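## Task

Move every battery except the AAA one into the bin labelled A, and leave all other items on the table. No item may stick out past a bin's rim, every bin must end up resting flat on the table, and nothing may depend on the robot to stay in place. Finish with both grippers open and the arms moved away.

## Robot and tools

ROBOT AND FRAME. Two arms, left_arm and right_arm, each with a parallel gripper. All printed poses use one scene frame: origin on the table top midway between the arms, +x pointing out over the table, +z up, and left_arm sits on the +y side. The arm names do not tell you which side of a picture an arm appears on. Positions are in metres, orientation as quaternion wxyz; at long reach the printed hand position can be somewhat wrong. In a gripper's own axes the fingers point along +z and close along y. end_effector_position is the spot between the pads when shut; fingertips extend about 33 mm past it when closed and 9 mm when fully open, and closing pushes the tips roughly 24 mm farther out, so keep that clearance above the table or bin floor.

THE 18-NUMBER ROW. Every motion uses one row of 18 numbers, each in [-1, 1], covering both arms even if only one moves: left dx, dy, dz, rx, ry, rz, gripper position, force_limit, speed, then the same nine for the right arm. The first six per arm are an offset, not a pose: a displacement in that gripper's own axes from its pose in the most recent result that showed it (before any such result in the scene, and in the second or later call of one reply, measured from where the hand is when the action begins). 1.0 equals 0.6 m of translation or 180 degrees; rx, ry, rz form a single rotation vector. All-zero offsets are not idle: they pull the hand back to the reference pose. Gripper position: +1 fully open (140 mm), about -0.8 pads touch, -1 closes until blocked. force_limit: about 14 N at -1, 60 N at 0, 107 N at +1. speed: gap changes about 30 mm/s at -1, 140 at 0, 250 at +1. The last three numbers are always commands, so to keep a gripper unchanged repeat its previous three values. To hold an arm still, send the offset back to its desired pose in a reply's first call and zeros afterwards.

TOOLS.
execute_actions: argument actions, a list with zero or one entry, plus optional pictures (boolean). Empty list: just report state with pictures. {"rows": [...], "steps": n}: 1 to 15 rows, n from 4 to 15 (default 15), each row held for one 1/30 s step, last row repeated if rows run out; every row counts from the same reference pose, not from the row before. {"steps": n} alone: wait until n steps (max 300) have passed since the last result, your reply time included. The final 4 steps of an action run after its result is taken, while you reply.
move: target is one 18-number row with the same offset meaning; speed in m/s, 0.002 to 0.5, default 0.25 (turning up to twice that in rad/s). Hands travel straight, finish together, 0.5 to 10 s, and stop after 10 s even if short. No slowing for obstacles or the other arm; hands lag, drift and may overshoot the speed near full reach. Finger numbers are sent at the start. The result adds a move line: done, off_target, moving, held (a check blocked the last step) or fault, with limits such as paced (pose clipped) or held (steps blocked, after which the arm may lurch fast), plus each hand's distance from its target.
wait: seconds, 0 to 10; sends nothing new.
zoom_image: camera (cam_head_left, cam_head_right, cam_high, cam_low at 672x504; cam_left_wrist, cam_right_wrist at 504x504) and region [x0, y0, x1, y1] in pixels from the top-left, at most 504 by 504.
finished_scene: scene, 1 or 2; ends that scene irreversibly, grades it and gives the next task. Replying without any tool call ends everything.

CONTROL LIMITS. Each step the commanded pose is clipped to within 70 mm and 16 degrees of the measured one; position wins over orientation if both cannot be met. After an action the arm only continues to its last clipped pose, so read the result and send the remainder. Elbows never fully straighten. Joint ranges (rad): waist ±3.491, shoulder ±3.140, elbow -1.187 to 4.328, forearm roll ±3.316, wrist pitch ±3.140, wrist roll ±3.927.

READING RESULTS. The state line lists left_arm and right_arm poses. object_status: 0 moving, 1 blocked while opening, 2 blocked while closing (a real grasp), 3 reached target or pads met (thin items may still be held). position_measured runs from 3 (open) to 230 (pads touching), non-linear. HELD flags steps where your row was partly or wholly not sent; a pose unreachable line names an arm whose command the clearance check altered. A Hand target line appears only when nothing is still pending. MOTOR HOT warns of heating; OVER-TEMPERATURE FAULT means brakes are on until cooling.

GRIPPING. Close with -1 and confirm status 2. Stopped fingers stay put until a position changing by at least 0.01 is sent, or the object yields. To squeeze harder, raise force_limit and toggle position between -1 and -0.98.

AVOID. Reaching 150 N external force, or a joint's load limit (142 N m for waist, shoulder, elbow; 35.6 N m for the three wrist joints, held weight included), freezes that arm for 10 s and drops the rest of the call. Arms are stiff, so aiming even slightly past a firm contact can fault; faster touches hit harder. Never let the arms collide. Do not drop, slam or push items off the table. Parts in hand may be tugged and loose items nudged without warning, so check placements before finishing.

Each tool is called by a JSON object that holds its "name" and its "arguments".

## Session

{"name": "execute_actions", "arguments": {"actions": []}}

Scene clock: 0.00 s of 4800.00 s.
left_arm: end_effector_position=(+0.5661, +0.2557, +0.1464) position_measured=3 object_status=3 end_effector_quat_wxyz=(-0.164, -0.343, +0.924, +0.042) | right_arm: end_effector_position=(+0.5732, -0.2749, +0.3425) position_measured=3 object_status=3 end_effector_quat_wxyz=(-0.581, +0.692, -0.427, +0.017)
Joint positions: left_arm=[ 0.144  0.515  0.375  0.004 -1.772 -0.954] | right_arm=[-0.146  0.119  0.092 -1.235 -1.287  0.977]
Joint velocities: left_arm=[ 0.     0.001  0.    -0.    -0.    -0.   ] | right_arm=[-0.     0.001 -0.    -0.     0.    -0.002]
Hand target (left_arm): +0.566, +0.256, +0.146; -0.164, -0.343, +0.924, +0.042
Hand target (right_arm): +0.573, -0.275, +0.342; -0.581, +0.692, -0.427, +0.017

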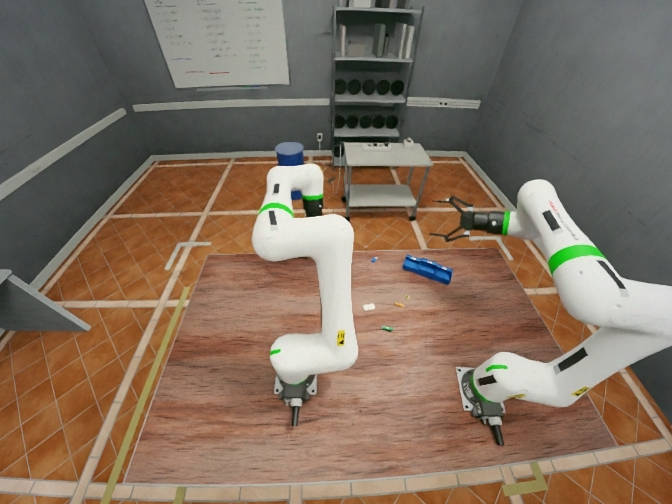

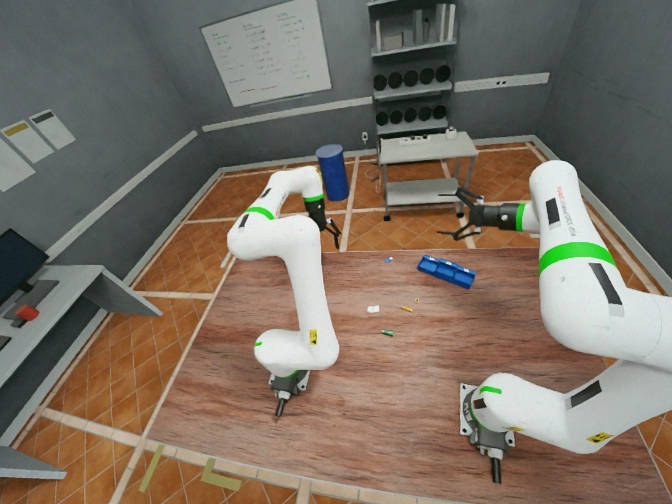

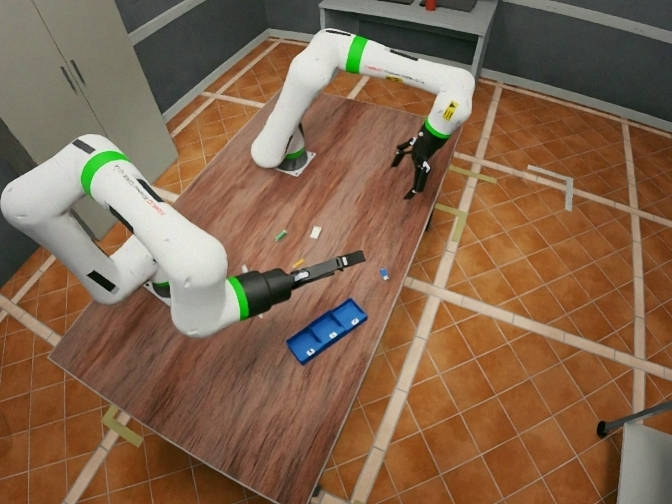

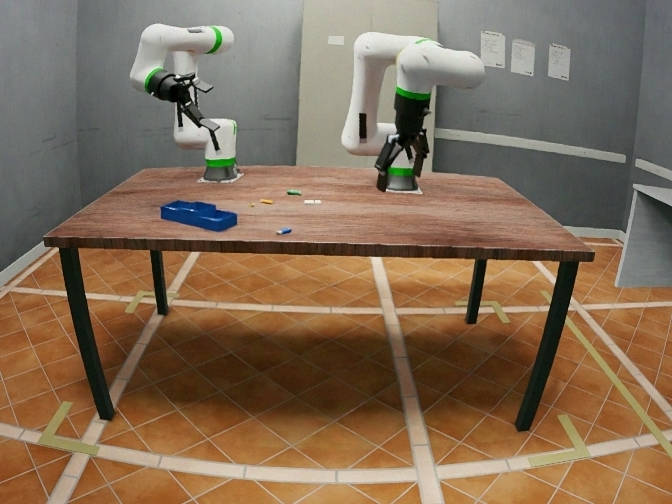

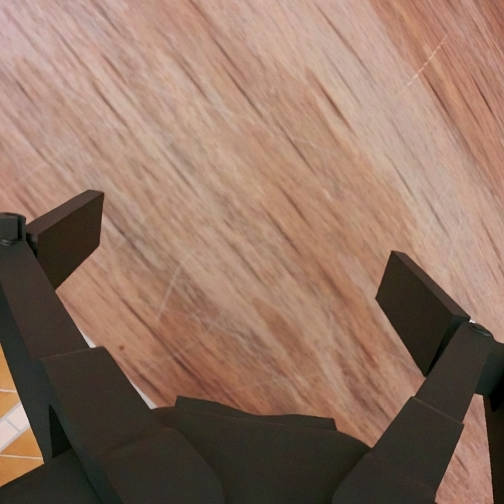

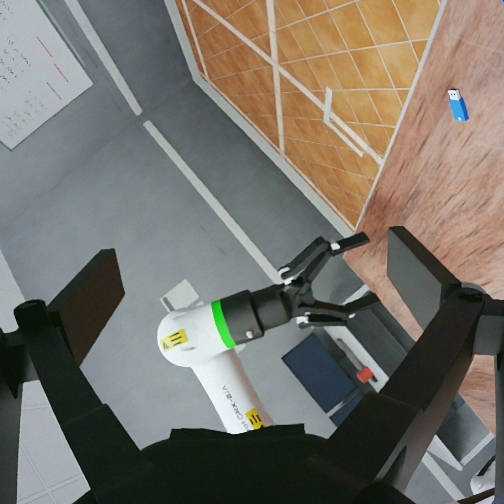

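{"name": "zoom_image", "arguments": {"camera": "cam_head_left", "region": [340, 240, 480, 345]}}

Region (340, 240, 480, 345) of cam_head_left's 672x504 image, scaled by 3.600, with more detail than that image has; it fills the top 378 rows of this view, and the rest is white.

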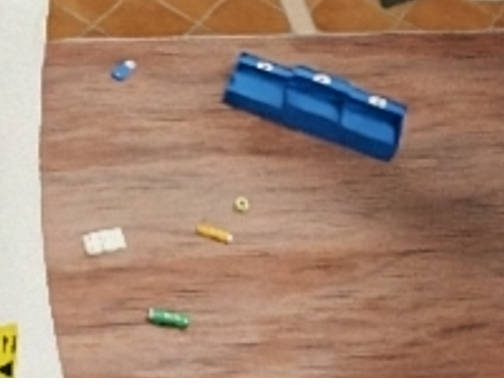

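{"name": "move", "arguments": {"target": [0.52,-0.08,0,0,0,0,1,0,0,0,0,0,0,0,0,1,0,0]}}

Scene clock: 1.90 s of 4800.00 s.
left_arm: end_effector_position=(+0.3752, +0.0171, +0.2232) position_measured=3 object_status=3 end_effector_quat_wxyz=(-0.164, -0.343, +0.924, +0.042) | right_arm: end_effector_position=(+0.5732, -0.2749, +0.3425) position_measured=3 object_status=3 end_effector_quat_wxyz=(-0.581, +0.692, -0.427, +0.017)
Joint positions: left_arm=[-0.317  0.239  0.136  0.155 -1.77  -0.486] | right_arm=[-0.146  0.119  0.092 -1.235 -1.287  0.977]
Joint velocities: left_arm=[-0.001  0.002  0.001  0.    -0.     0.   ] | right_arm=[ 0.001  0.    -0.    -0.     0.    -0.001]
Hand target (left_arm): +0.375, +0.017, +0.223; -0.164, -0.343, +0.924, +0.042
Hand target (right_arm): +0.573, -0.275, +0.342; -0.581, +0.692, -0.427, +0.017
Off the commanded pose (left_arm): 0.001 m, 0 deg.
Off the commanded pose (right_arm): 0.000 m, 0 deg.
Kept back: nothing.
move: done

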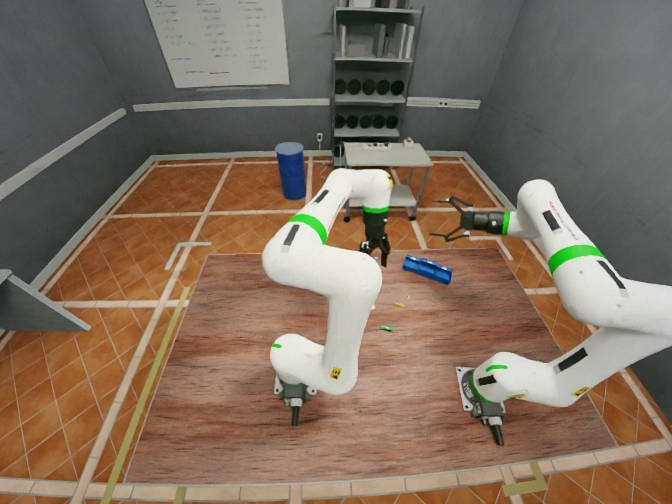

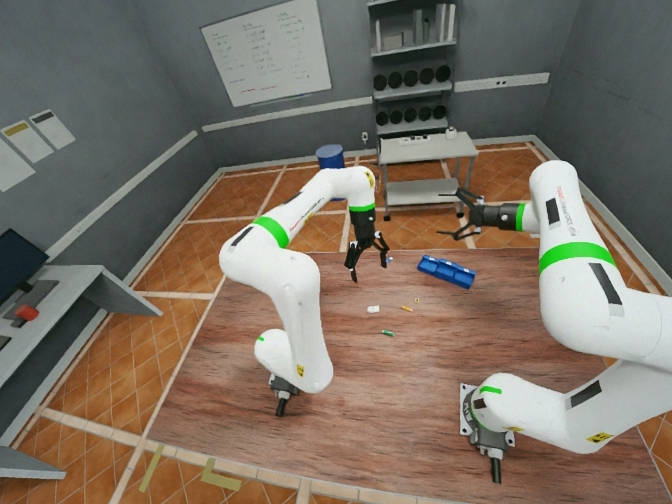

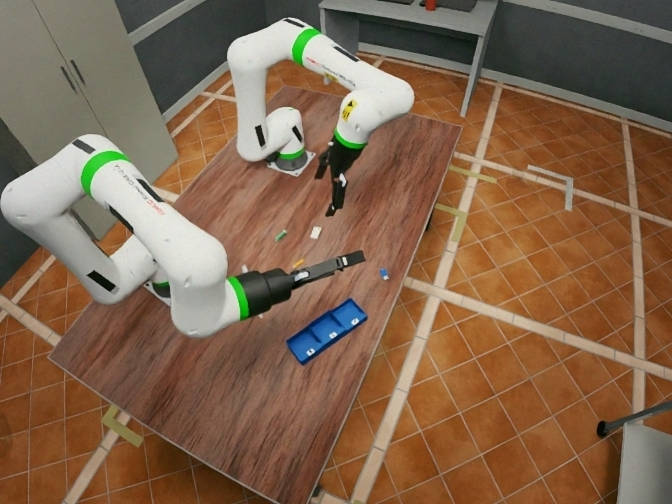

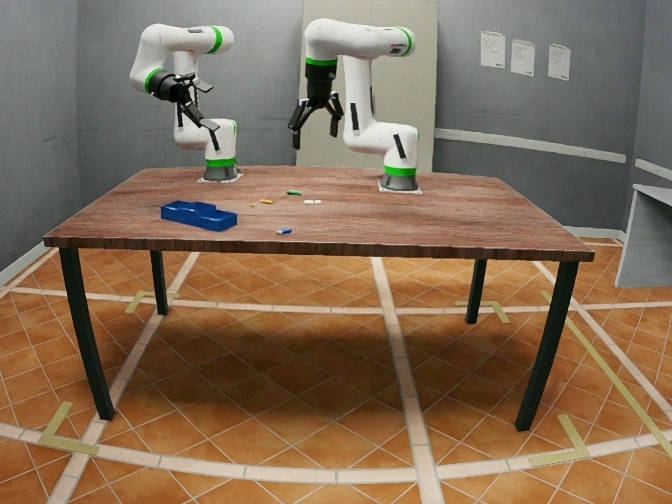

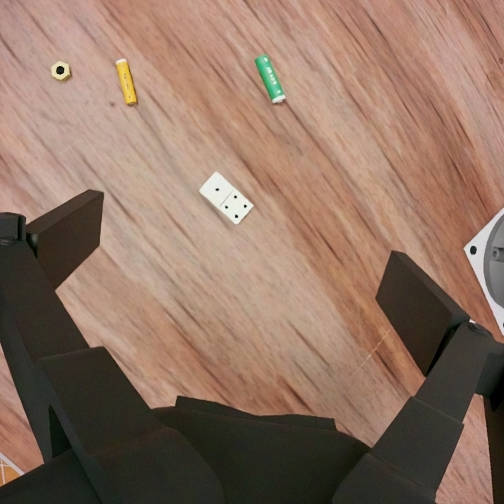

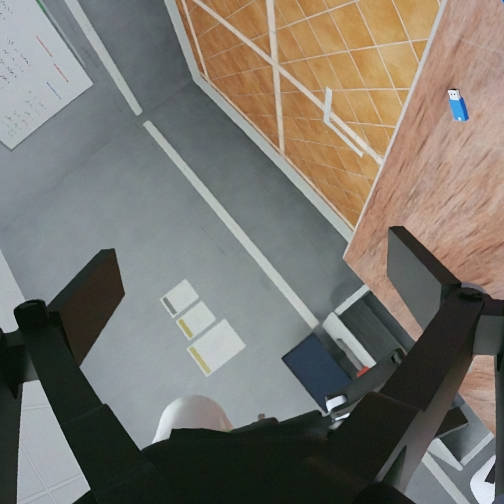

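{"name": "move", "arguments": {"target": [0.2,0,0.17,0,0,0,1,0,0,0,0,0,0,0,0,1,0,0]}}

Scene clock: 3.17 s of 4800.00 s.
left_arm: end_effector_position=(+0.2566, -0.0646, +0.1601) position_measured=3 object_status=3 end_effector_quat_wxyz=(-0.163, -0.343, +0.924, +0.041) | right_arm: end_effector_position=(+0.5732, -0.2749, +0.3425) position_measured=3 object_status=3 end_effector_quat_wxyz=(-0.581, +0.692, -0.427, +0.017)
Joint positions: left_arm=[-0.572  0.177 -0.106  0.223 -1.546 -0.273] | right_arm=[-0.146  0.119  0.092 -1.235 -1.287  0.977]
Joint velocities: left_arm=[-0.001  0.    -0.     0.     0.     0.   ] | right_arm=[-0.002 -0.    -0.    -0.     0.    -0.   ]
Hand target (left_arm): +0.257, -0.065, +0.160; -0.163, -0.343, +0.924, +0.041
Hand target (right_arm): +0.573, -0.275, +0.342; -0.581, +0.692, -0.427, +0.017
Off the commanded pose (left_arm): 0.001 m, 0 deg.
Off the commanded pose (right_arm): 0.000 m, 0 deg.
Kept back: nothing.
move: done

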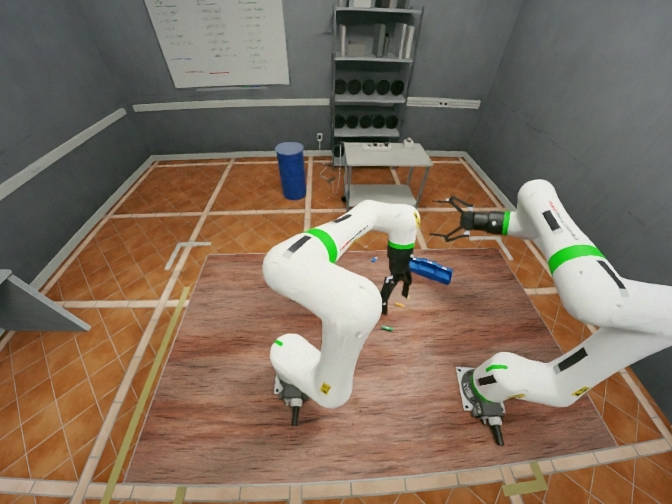

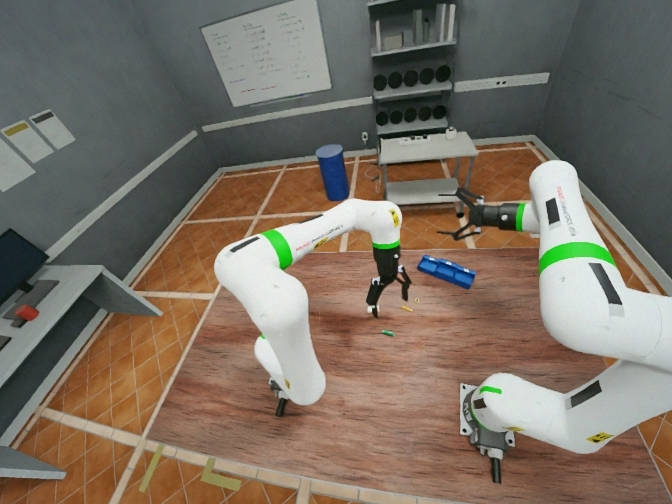

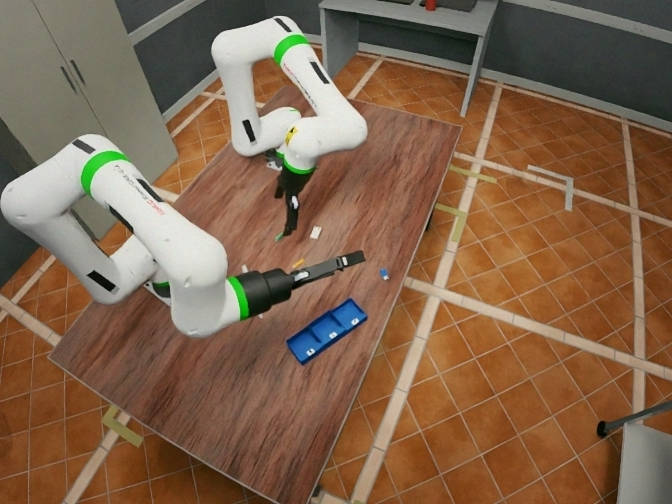

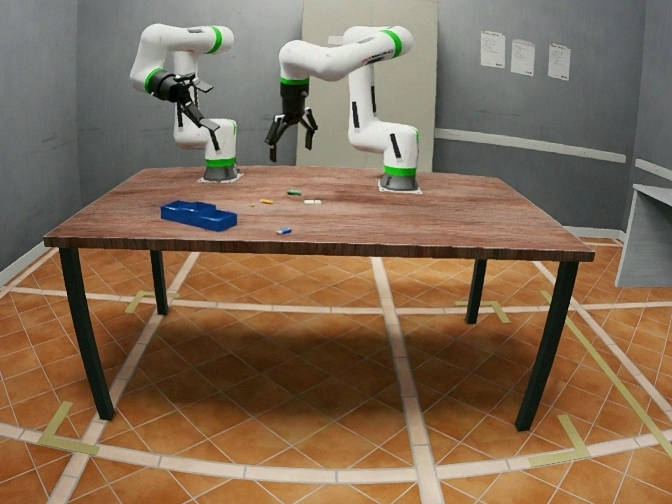

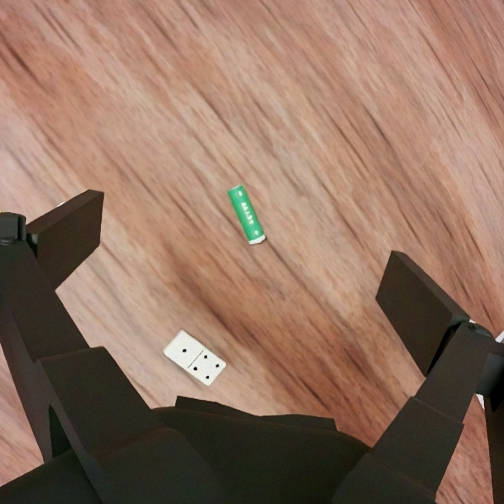

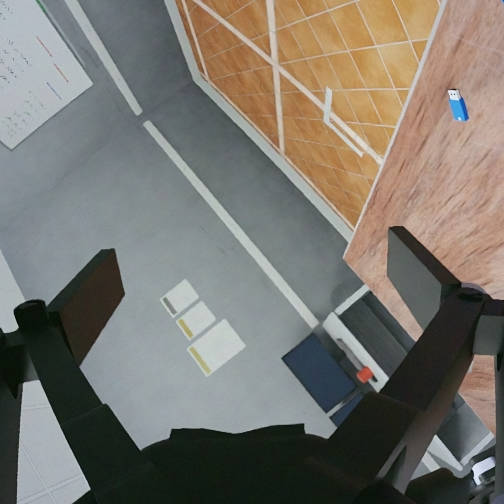

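Descend to z≈0.035, half-close the gripper.

{"name": "move", "arguments": {"target": [0.05,0,0.22,0,0,0,0,0,0,0,0,0,0,0,0,1,0,0], "speed": 0.1}}

Scene clock: 5.07 s of 4800.00 s.
left_arm: end_effector_position=(+0.1916, -0.0891, +0.0440) position_measured=129 object_status=3 end_effector_quat_wxyz=(-0.163, -0.342, +0.924, +0.041) | right_arm: end_effector_position=(+0.5732, -0.2749, +0.3425) position_measured=3 object_status=3 end_effector_quat_wxyz=(-0.581, +0.692, -0.427, +0.017)
Joint positions: left_arm=[-0.7    0.231 -0.341  0.269 -1.237 -0.231] | right_arm=[-0.146  0.119  0.092 -1.235 -1.287  0.977]
Joint velocities: left_arm=[-0.001  0.    -0.     0.     0.    -0.   ] | right_arm=[0.001 0.    0.001 0.    0.    0.001]
Hand target (left_arm): +0.192, -0.089, +0.044; -0.163, -0.342, +0.924, +0.041
Hand target (right_arm): +0.573, -0.275, +0.342; -0.581, +0.692, -0.427, +0.017
Off the commanded pose (left_arm): 0.001 m, 0 deg.
Off the commanded pose (right_arm): 0.000 m, 0 deg.
Kept back: nothing.
move: done

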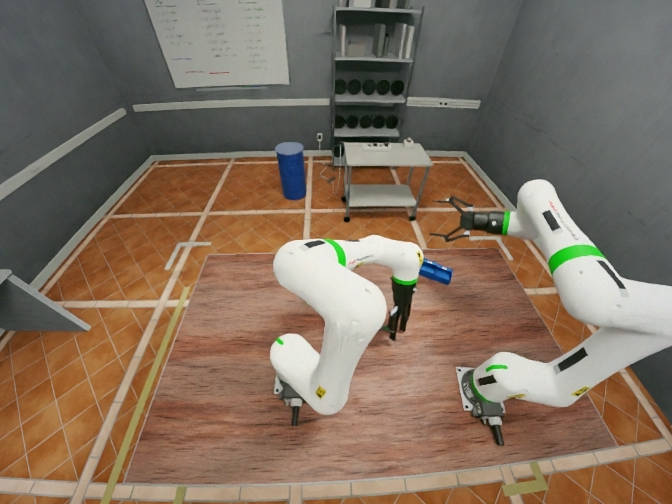

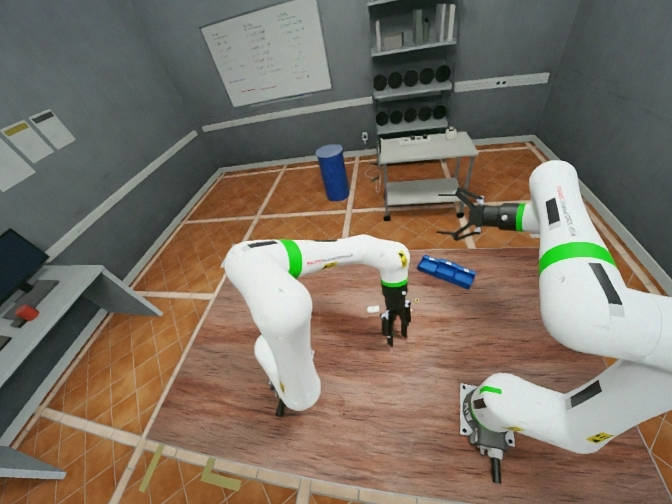

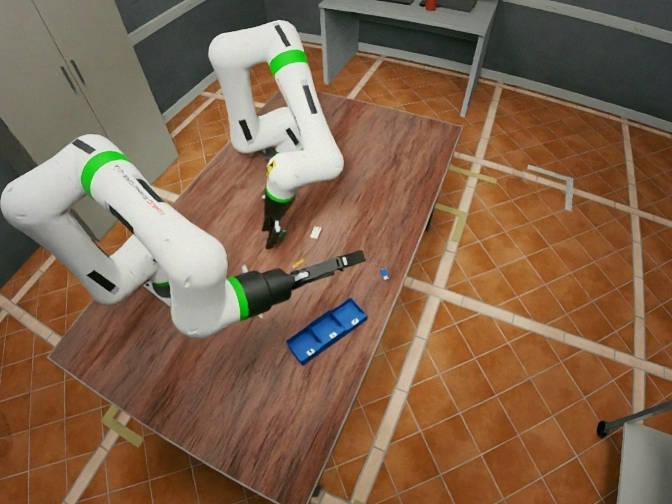

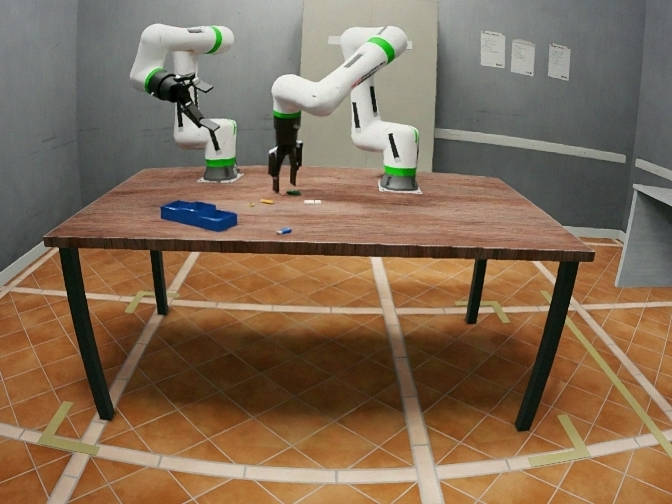

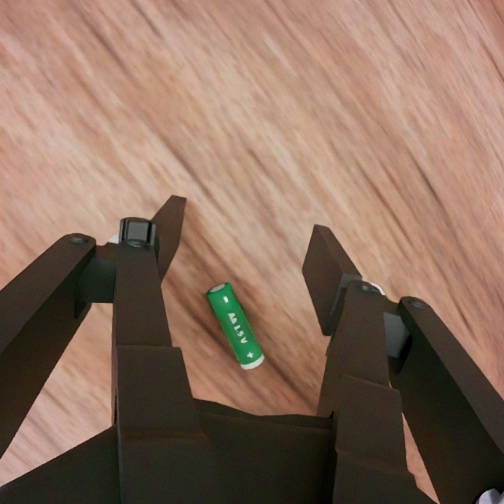

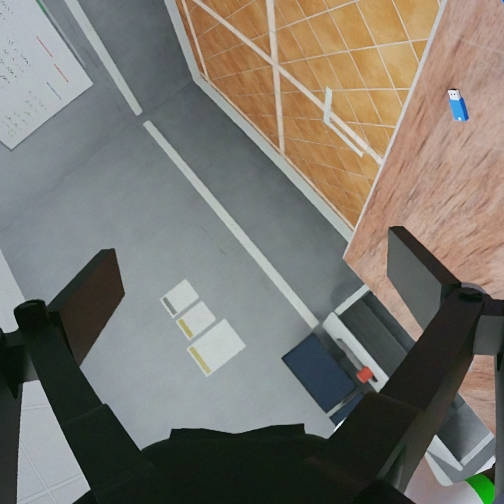

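Slightly overshot; back up 3 cm then close.

{"name": "move", "arguments": {"target": [-0.05,0,0,0,0,0,0,0,0,0,0,0,0,0,0,1,0,0], "speed": 0.1}}

{"name": "move", "arguments": {"target": [0,0,0,0,0,0,-1,0,0,0,0,0,0,0,0,1,0,0]}}

Scene clock: 6.07 s of 4800.00 s.
left_arm: end_effector_position=(+0.2126, -0.0700, +0.0360) position_measured=129 object_status=3 end_effector_quat_wxyz=(-0.163, -0.342, +0.924, +0.041) | right_arm: end_effector_position=(+0.5732, -0.2749, +0.3425) position_measured=3 object_status=3 end_effector_quat_wxyz=(-0.581, +0.692, -0.427, +0.017)
Joint positions: left_arm=[-0.638  0.231 -0.358  0.255 -1.233 -0.289] | right_arm=[-0.146  0.119  0.092 -1.235 -1.287  0.977]
Joint velocities: left_arm=[ 0.001 -0.001 -0.    -0.003  0.    -0.   ] | right_arm=[ 0.    -0.    -0.001 -0.     0.     0.002]
Hand target (left_arm): +0.213, -0.070, +0.036; -0.163, -0.342, +0.924, +0.041
Hand target (right_arm): +0.573, -0.275, +0.342; -0.581, +0.692, -0.427, +0.017
Off the commanded pose (left_arm): 0.000 m, 0 deg.
Off the commanded pose (right_arm): 0.000 m, 0 deg.
Kept back: nothing.
move: done

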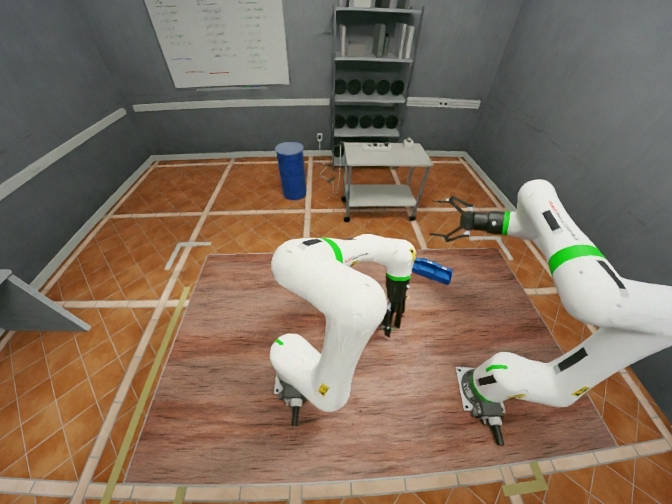

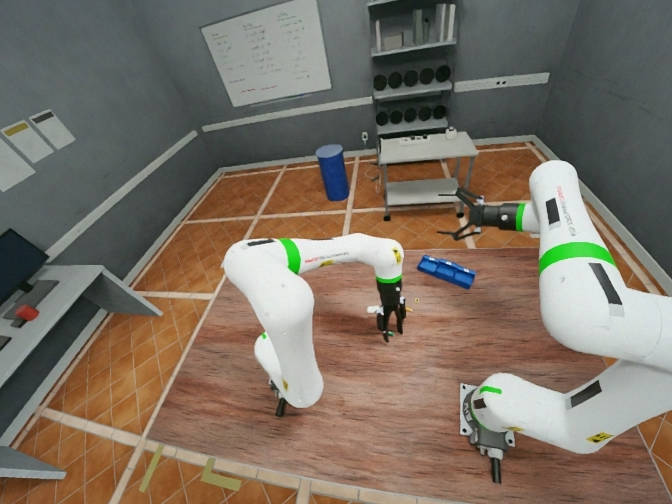

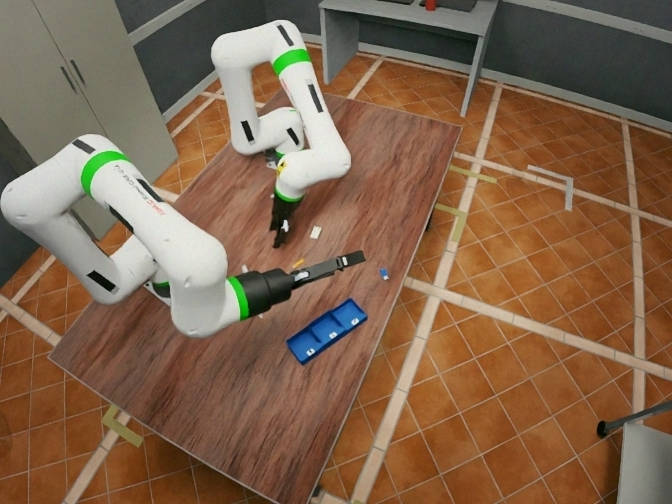

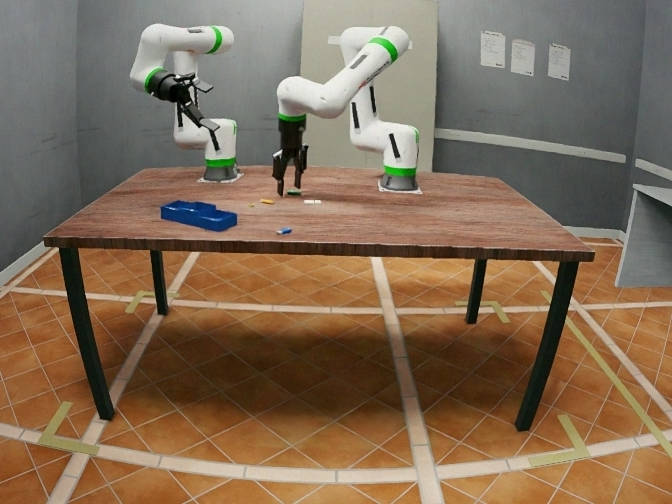

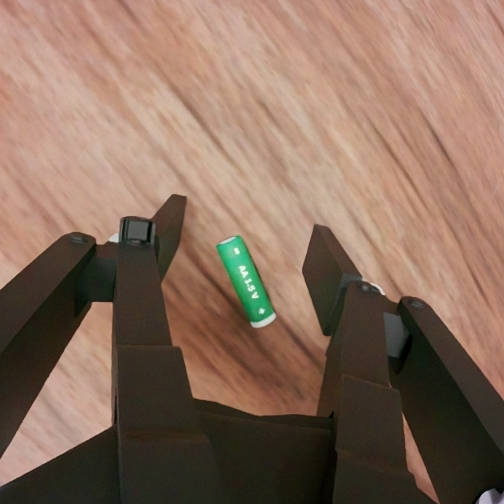

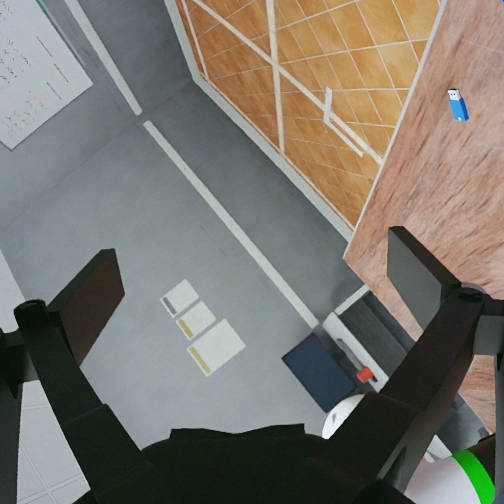

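Scene clock: 16.17 s of 4800.00 s.
left_arm: end_effector_position=(+0.2140, -0.0715, +0.0367) position_measured=215 object_status=2 end_effector_quat_wxyz=(-0.163, -0.343, +0.924, +0.039) | right_arm: end_effector_position=(+0.5732, -0.2749, +0.3425) position_measured=3 object_status=3 end_effector_quat_wxyz=(-0.581, +0.692, -0.427, +0.017)
Joint positions: left_arm=[-0.638  0.231 -0.357  0.256 -1.23  -0.289] | right_arm=[-0.146  0.119  0.092 -1.235 -1.287  0.977]
Joint velocities: left_arm=[ 0.002  0.003 -0.     0.    -0.     0.   ] | right_arm=[-0.003  0.    -0.001  0.     0.     0.001]
Hand target (left_arm): +0.213, -0.070, +0.036; -0.163, -0.342, +0.924, +0.040
Hand target (right_arm): +0.573, -0.275, +0.342; -0.581, +0.692, -0.427, +0.017
Off the commanded pose (left_arm): 0.002 m, 0 deg.
Off the commanded pose (right_arm): 0.000 m, 0 deg.
TORQUE FAULT: the external load on joint 4 (forearm roll) of the left arm reached its load limit, and that arm stopped for 10 seconds. A torque fault stops only its own arm. That arm's remaining commands of this call were not run. That arm holds where it stopped, with its grip as last carried out, and accepts commands again: back off and push less far. That arm stops again, at the same cost, whenever a joint's load reaches its limit.
Kept back: nothing.
move: fault (left_arm)

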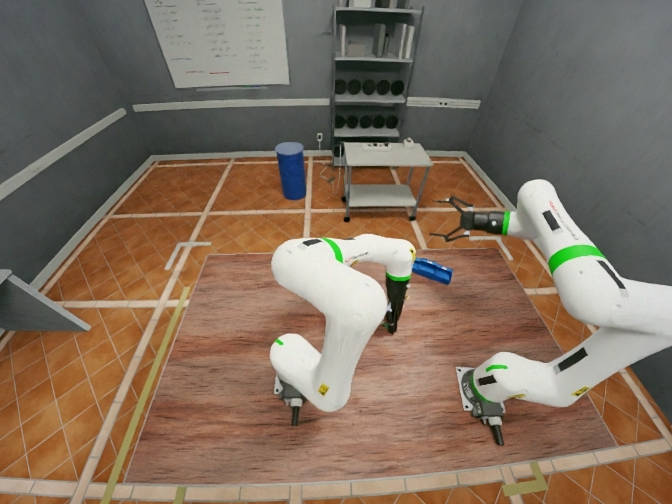

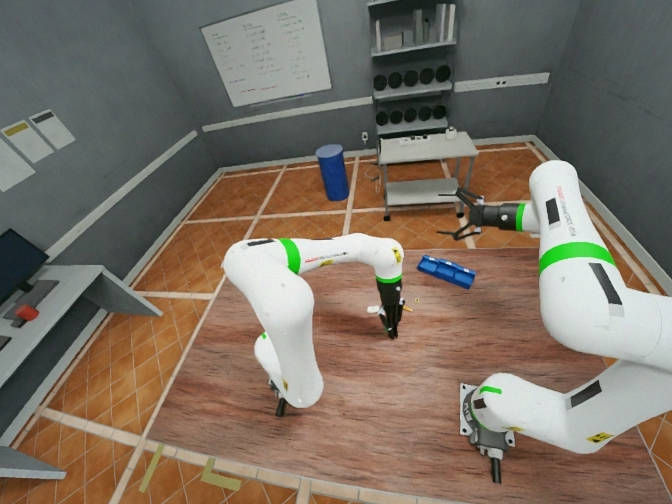

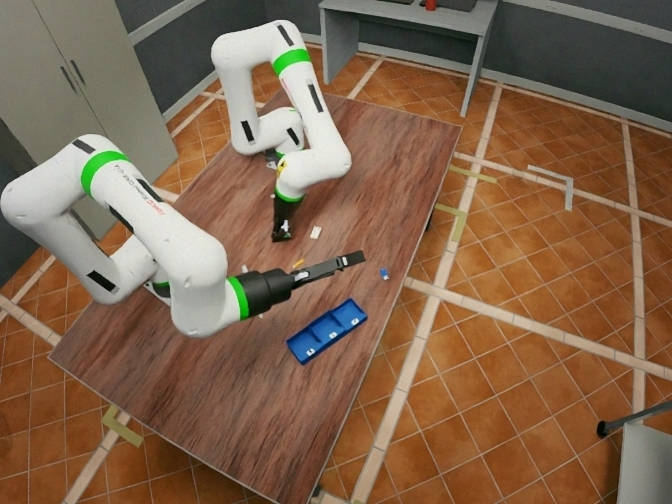

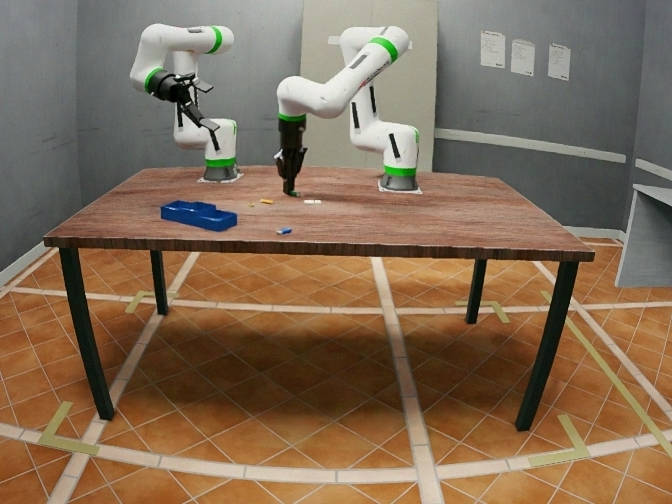

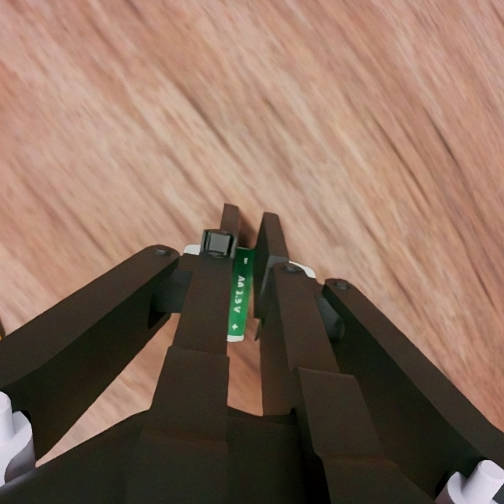

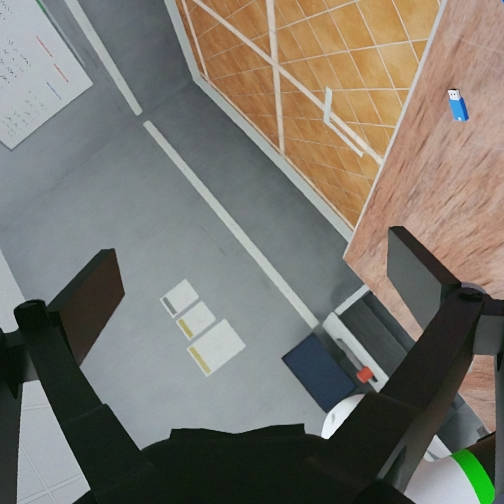

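Check which bin is A.

{"name": "zoom_image", "arguments": {"camera": "cam_high", "region": [270, 280, 390, 370]}}

Region (270, 280, 390, 370) of cam_high's 672x504 image, scaled by 4.200, with more detail than that image has; it fills the top 378 rows of this view, and the rest is white.

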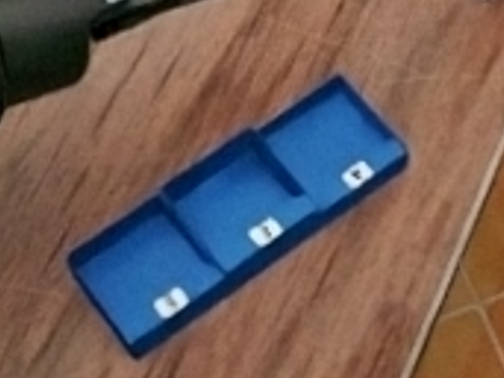

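{"name": "move", "arguments": {"target": [-0.23,-0.23,-0.14,0,0,0,-1,0,0,0,0,0,0,0,0,1,0,0]}}

Scene clock: 17.70 s of 4800.00 s.
left_arm: end_effector_position=(+0.4256, -0.0831, +0.0528) position_measured=216 object_status=2 end_effector_quat_wxyz=(-0.163, -0.343, +0.924, +0.039) | right_arm: end_effector_position=(+0.5732, -0.2749, +0.3425) position_measured=3 object_status=3 end_effector_quat_wxyz=(-0.581, +0.692, -0.427, +0.017)
Joint positions: left_arm=[-0.438  0.569  0.179  0.191 -1.461 -0.42 ] | right_arm=[-0.146  0.119  0.092 -1.235 -1.287  0.977]
Joint velocities: left_arm=[-0.     0.     0.001  0.    -0.     0.004] | right_arm=[-0.001  0.001 -0.002 -0.     0.     0.001]
Hand target (left_arm): +0.426, -0.083, +0.053; -0.163, -0.343, +0.924, +0.039
Hand target (right_arm): +0.573, -0.275, +0.342; -0.581, +0.692, -0.427, +0.017
Off the commanded pose (left_arm): 0.001 m, 0 deg.
Off the commanded pose (right_arm): 0.000 m, 0 deg.
Kept back: nothing.
move: done

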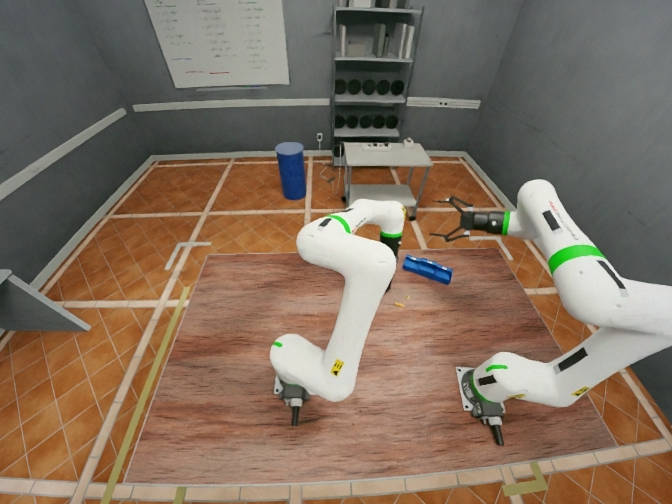

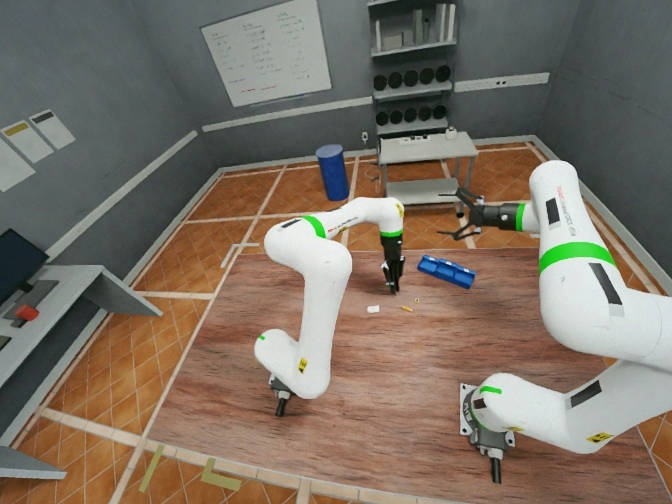

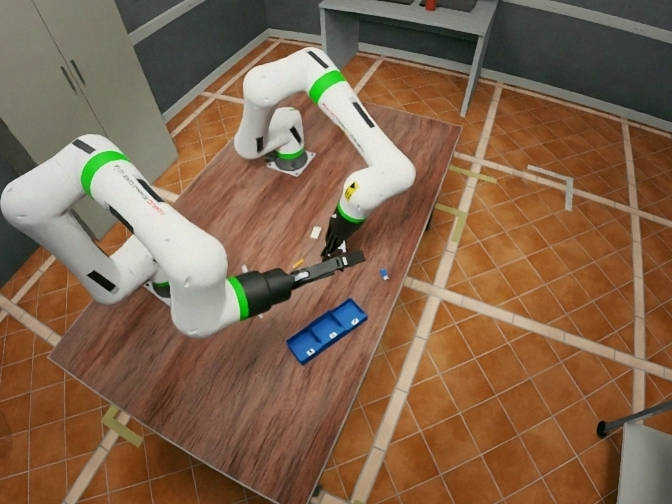

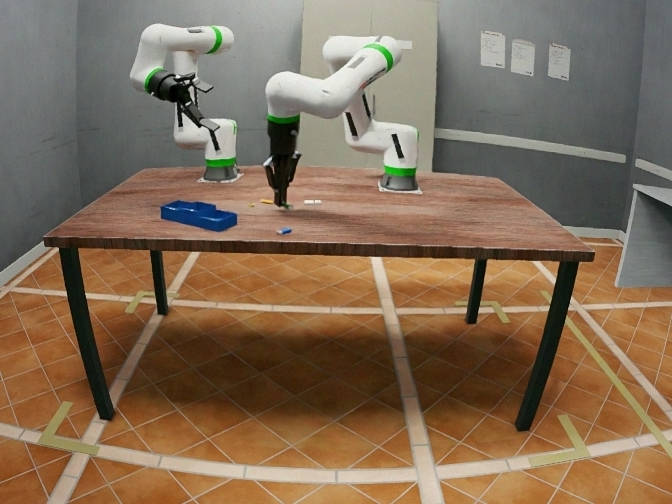

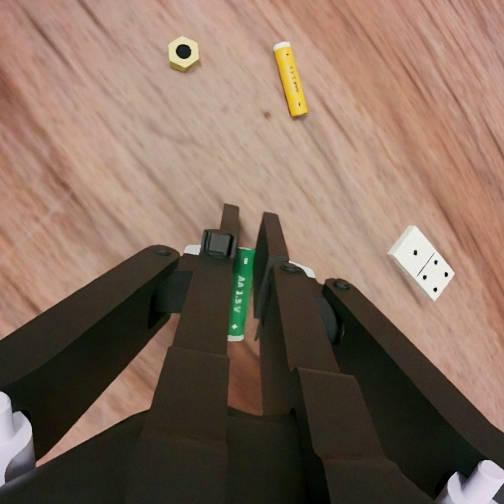

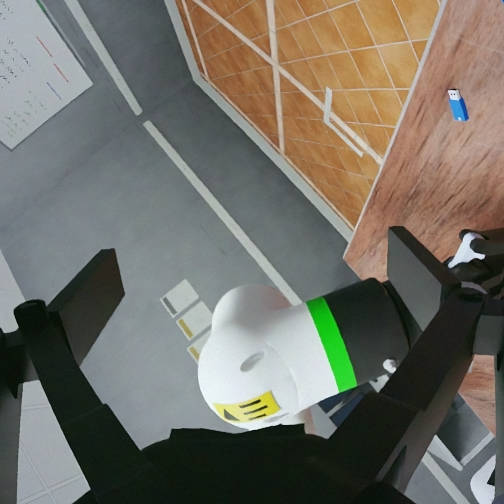

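{"name": "move", "arguments": {"target": [0.04,-0.17,-0.13,0,0,0,-1,0,0,0,0,0,0,0,0,1,0,0]}}

Scene clock: 19.00 s of 4800.00 s.
left_arm: end_effector_position=(+0.4982, -0.1730, +0.1145) position_measured=216 object_status=2 end_effector_quat_wxyz=(-0.163, -0.344, +0.924, +0.039) | right_arm: end_effector_position=(+0.5732, -0.2749, +0.3425) position_measured=3 object_status=3 end_effector_quat_wxyz=(-0.581, +0.692, -0.427, +0.017)
Joint positions: left_arm=[-0.5    0.867  0.805  0.211 -1.771 -0.294] | right_arm=[-0.146  0.119  0.092 -1.235 -1.287  0.977]
Joint velocities: left_arm=[ 0.     0.005  0.005 -0.001 -0.003  0.001] | right_arm=[-0.002 -0.     0.     0.    -0.    -0.001]
Hand target (left_arm): +0.498, -0.173, +0.114; -0.163, -0.344, +0.924, +0.039
Hand target (right_arm): +0.573, -0.275, +0.342; -0.581, +0.692, -0.427, +0.017
Off the commanded pose (left_arm): 0.001 m, 0 deg.
Off the commanded pose (right_arm): 0.000 m, 0 deg.
Kept back: nothing.
move: done

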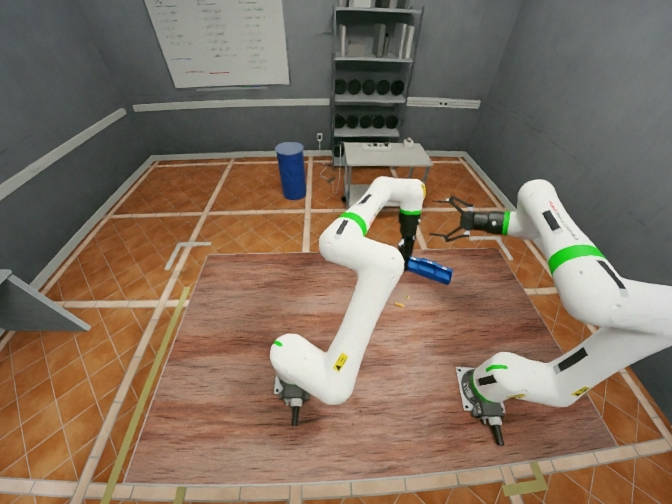

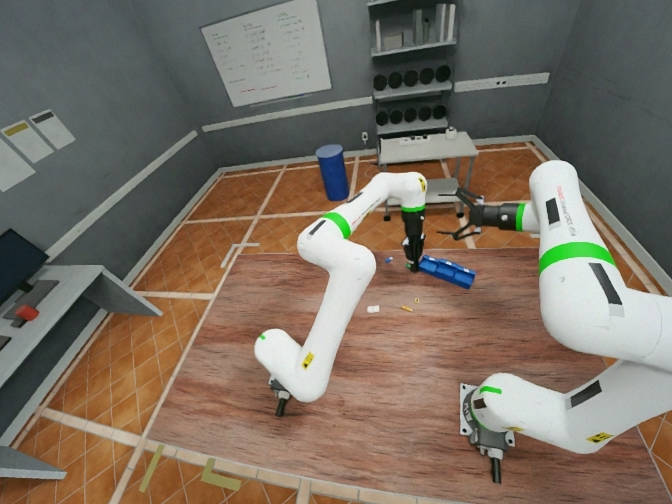

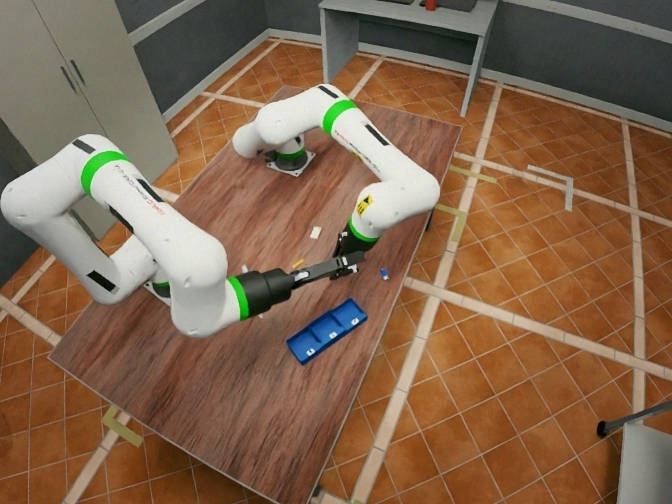

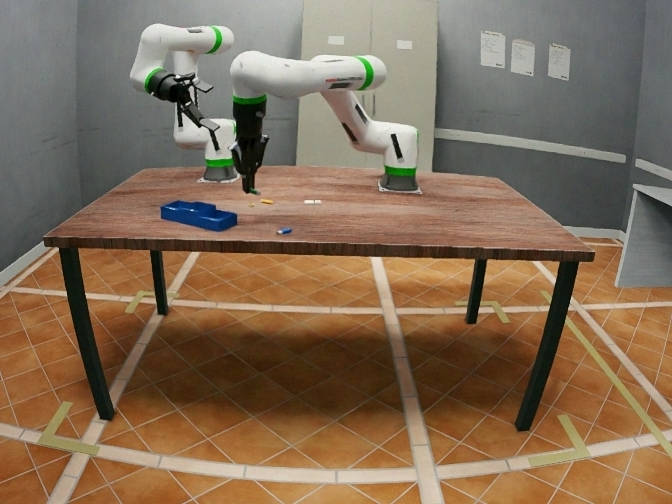

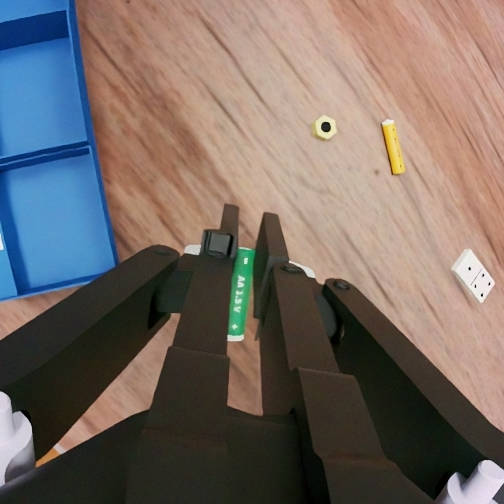

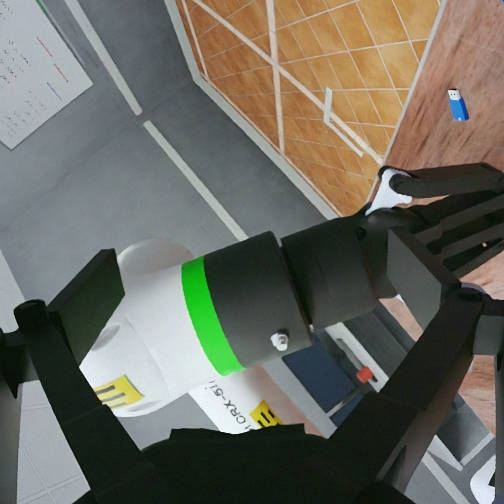

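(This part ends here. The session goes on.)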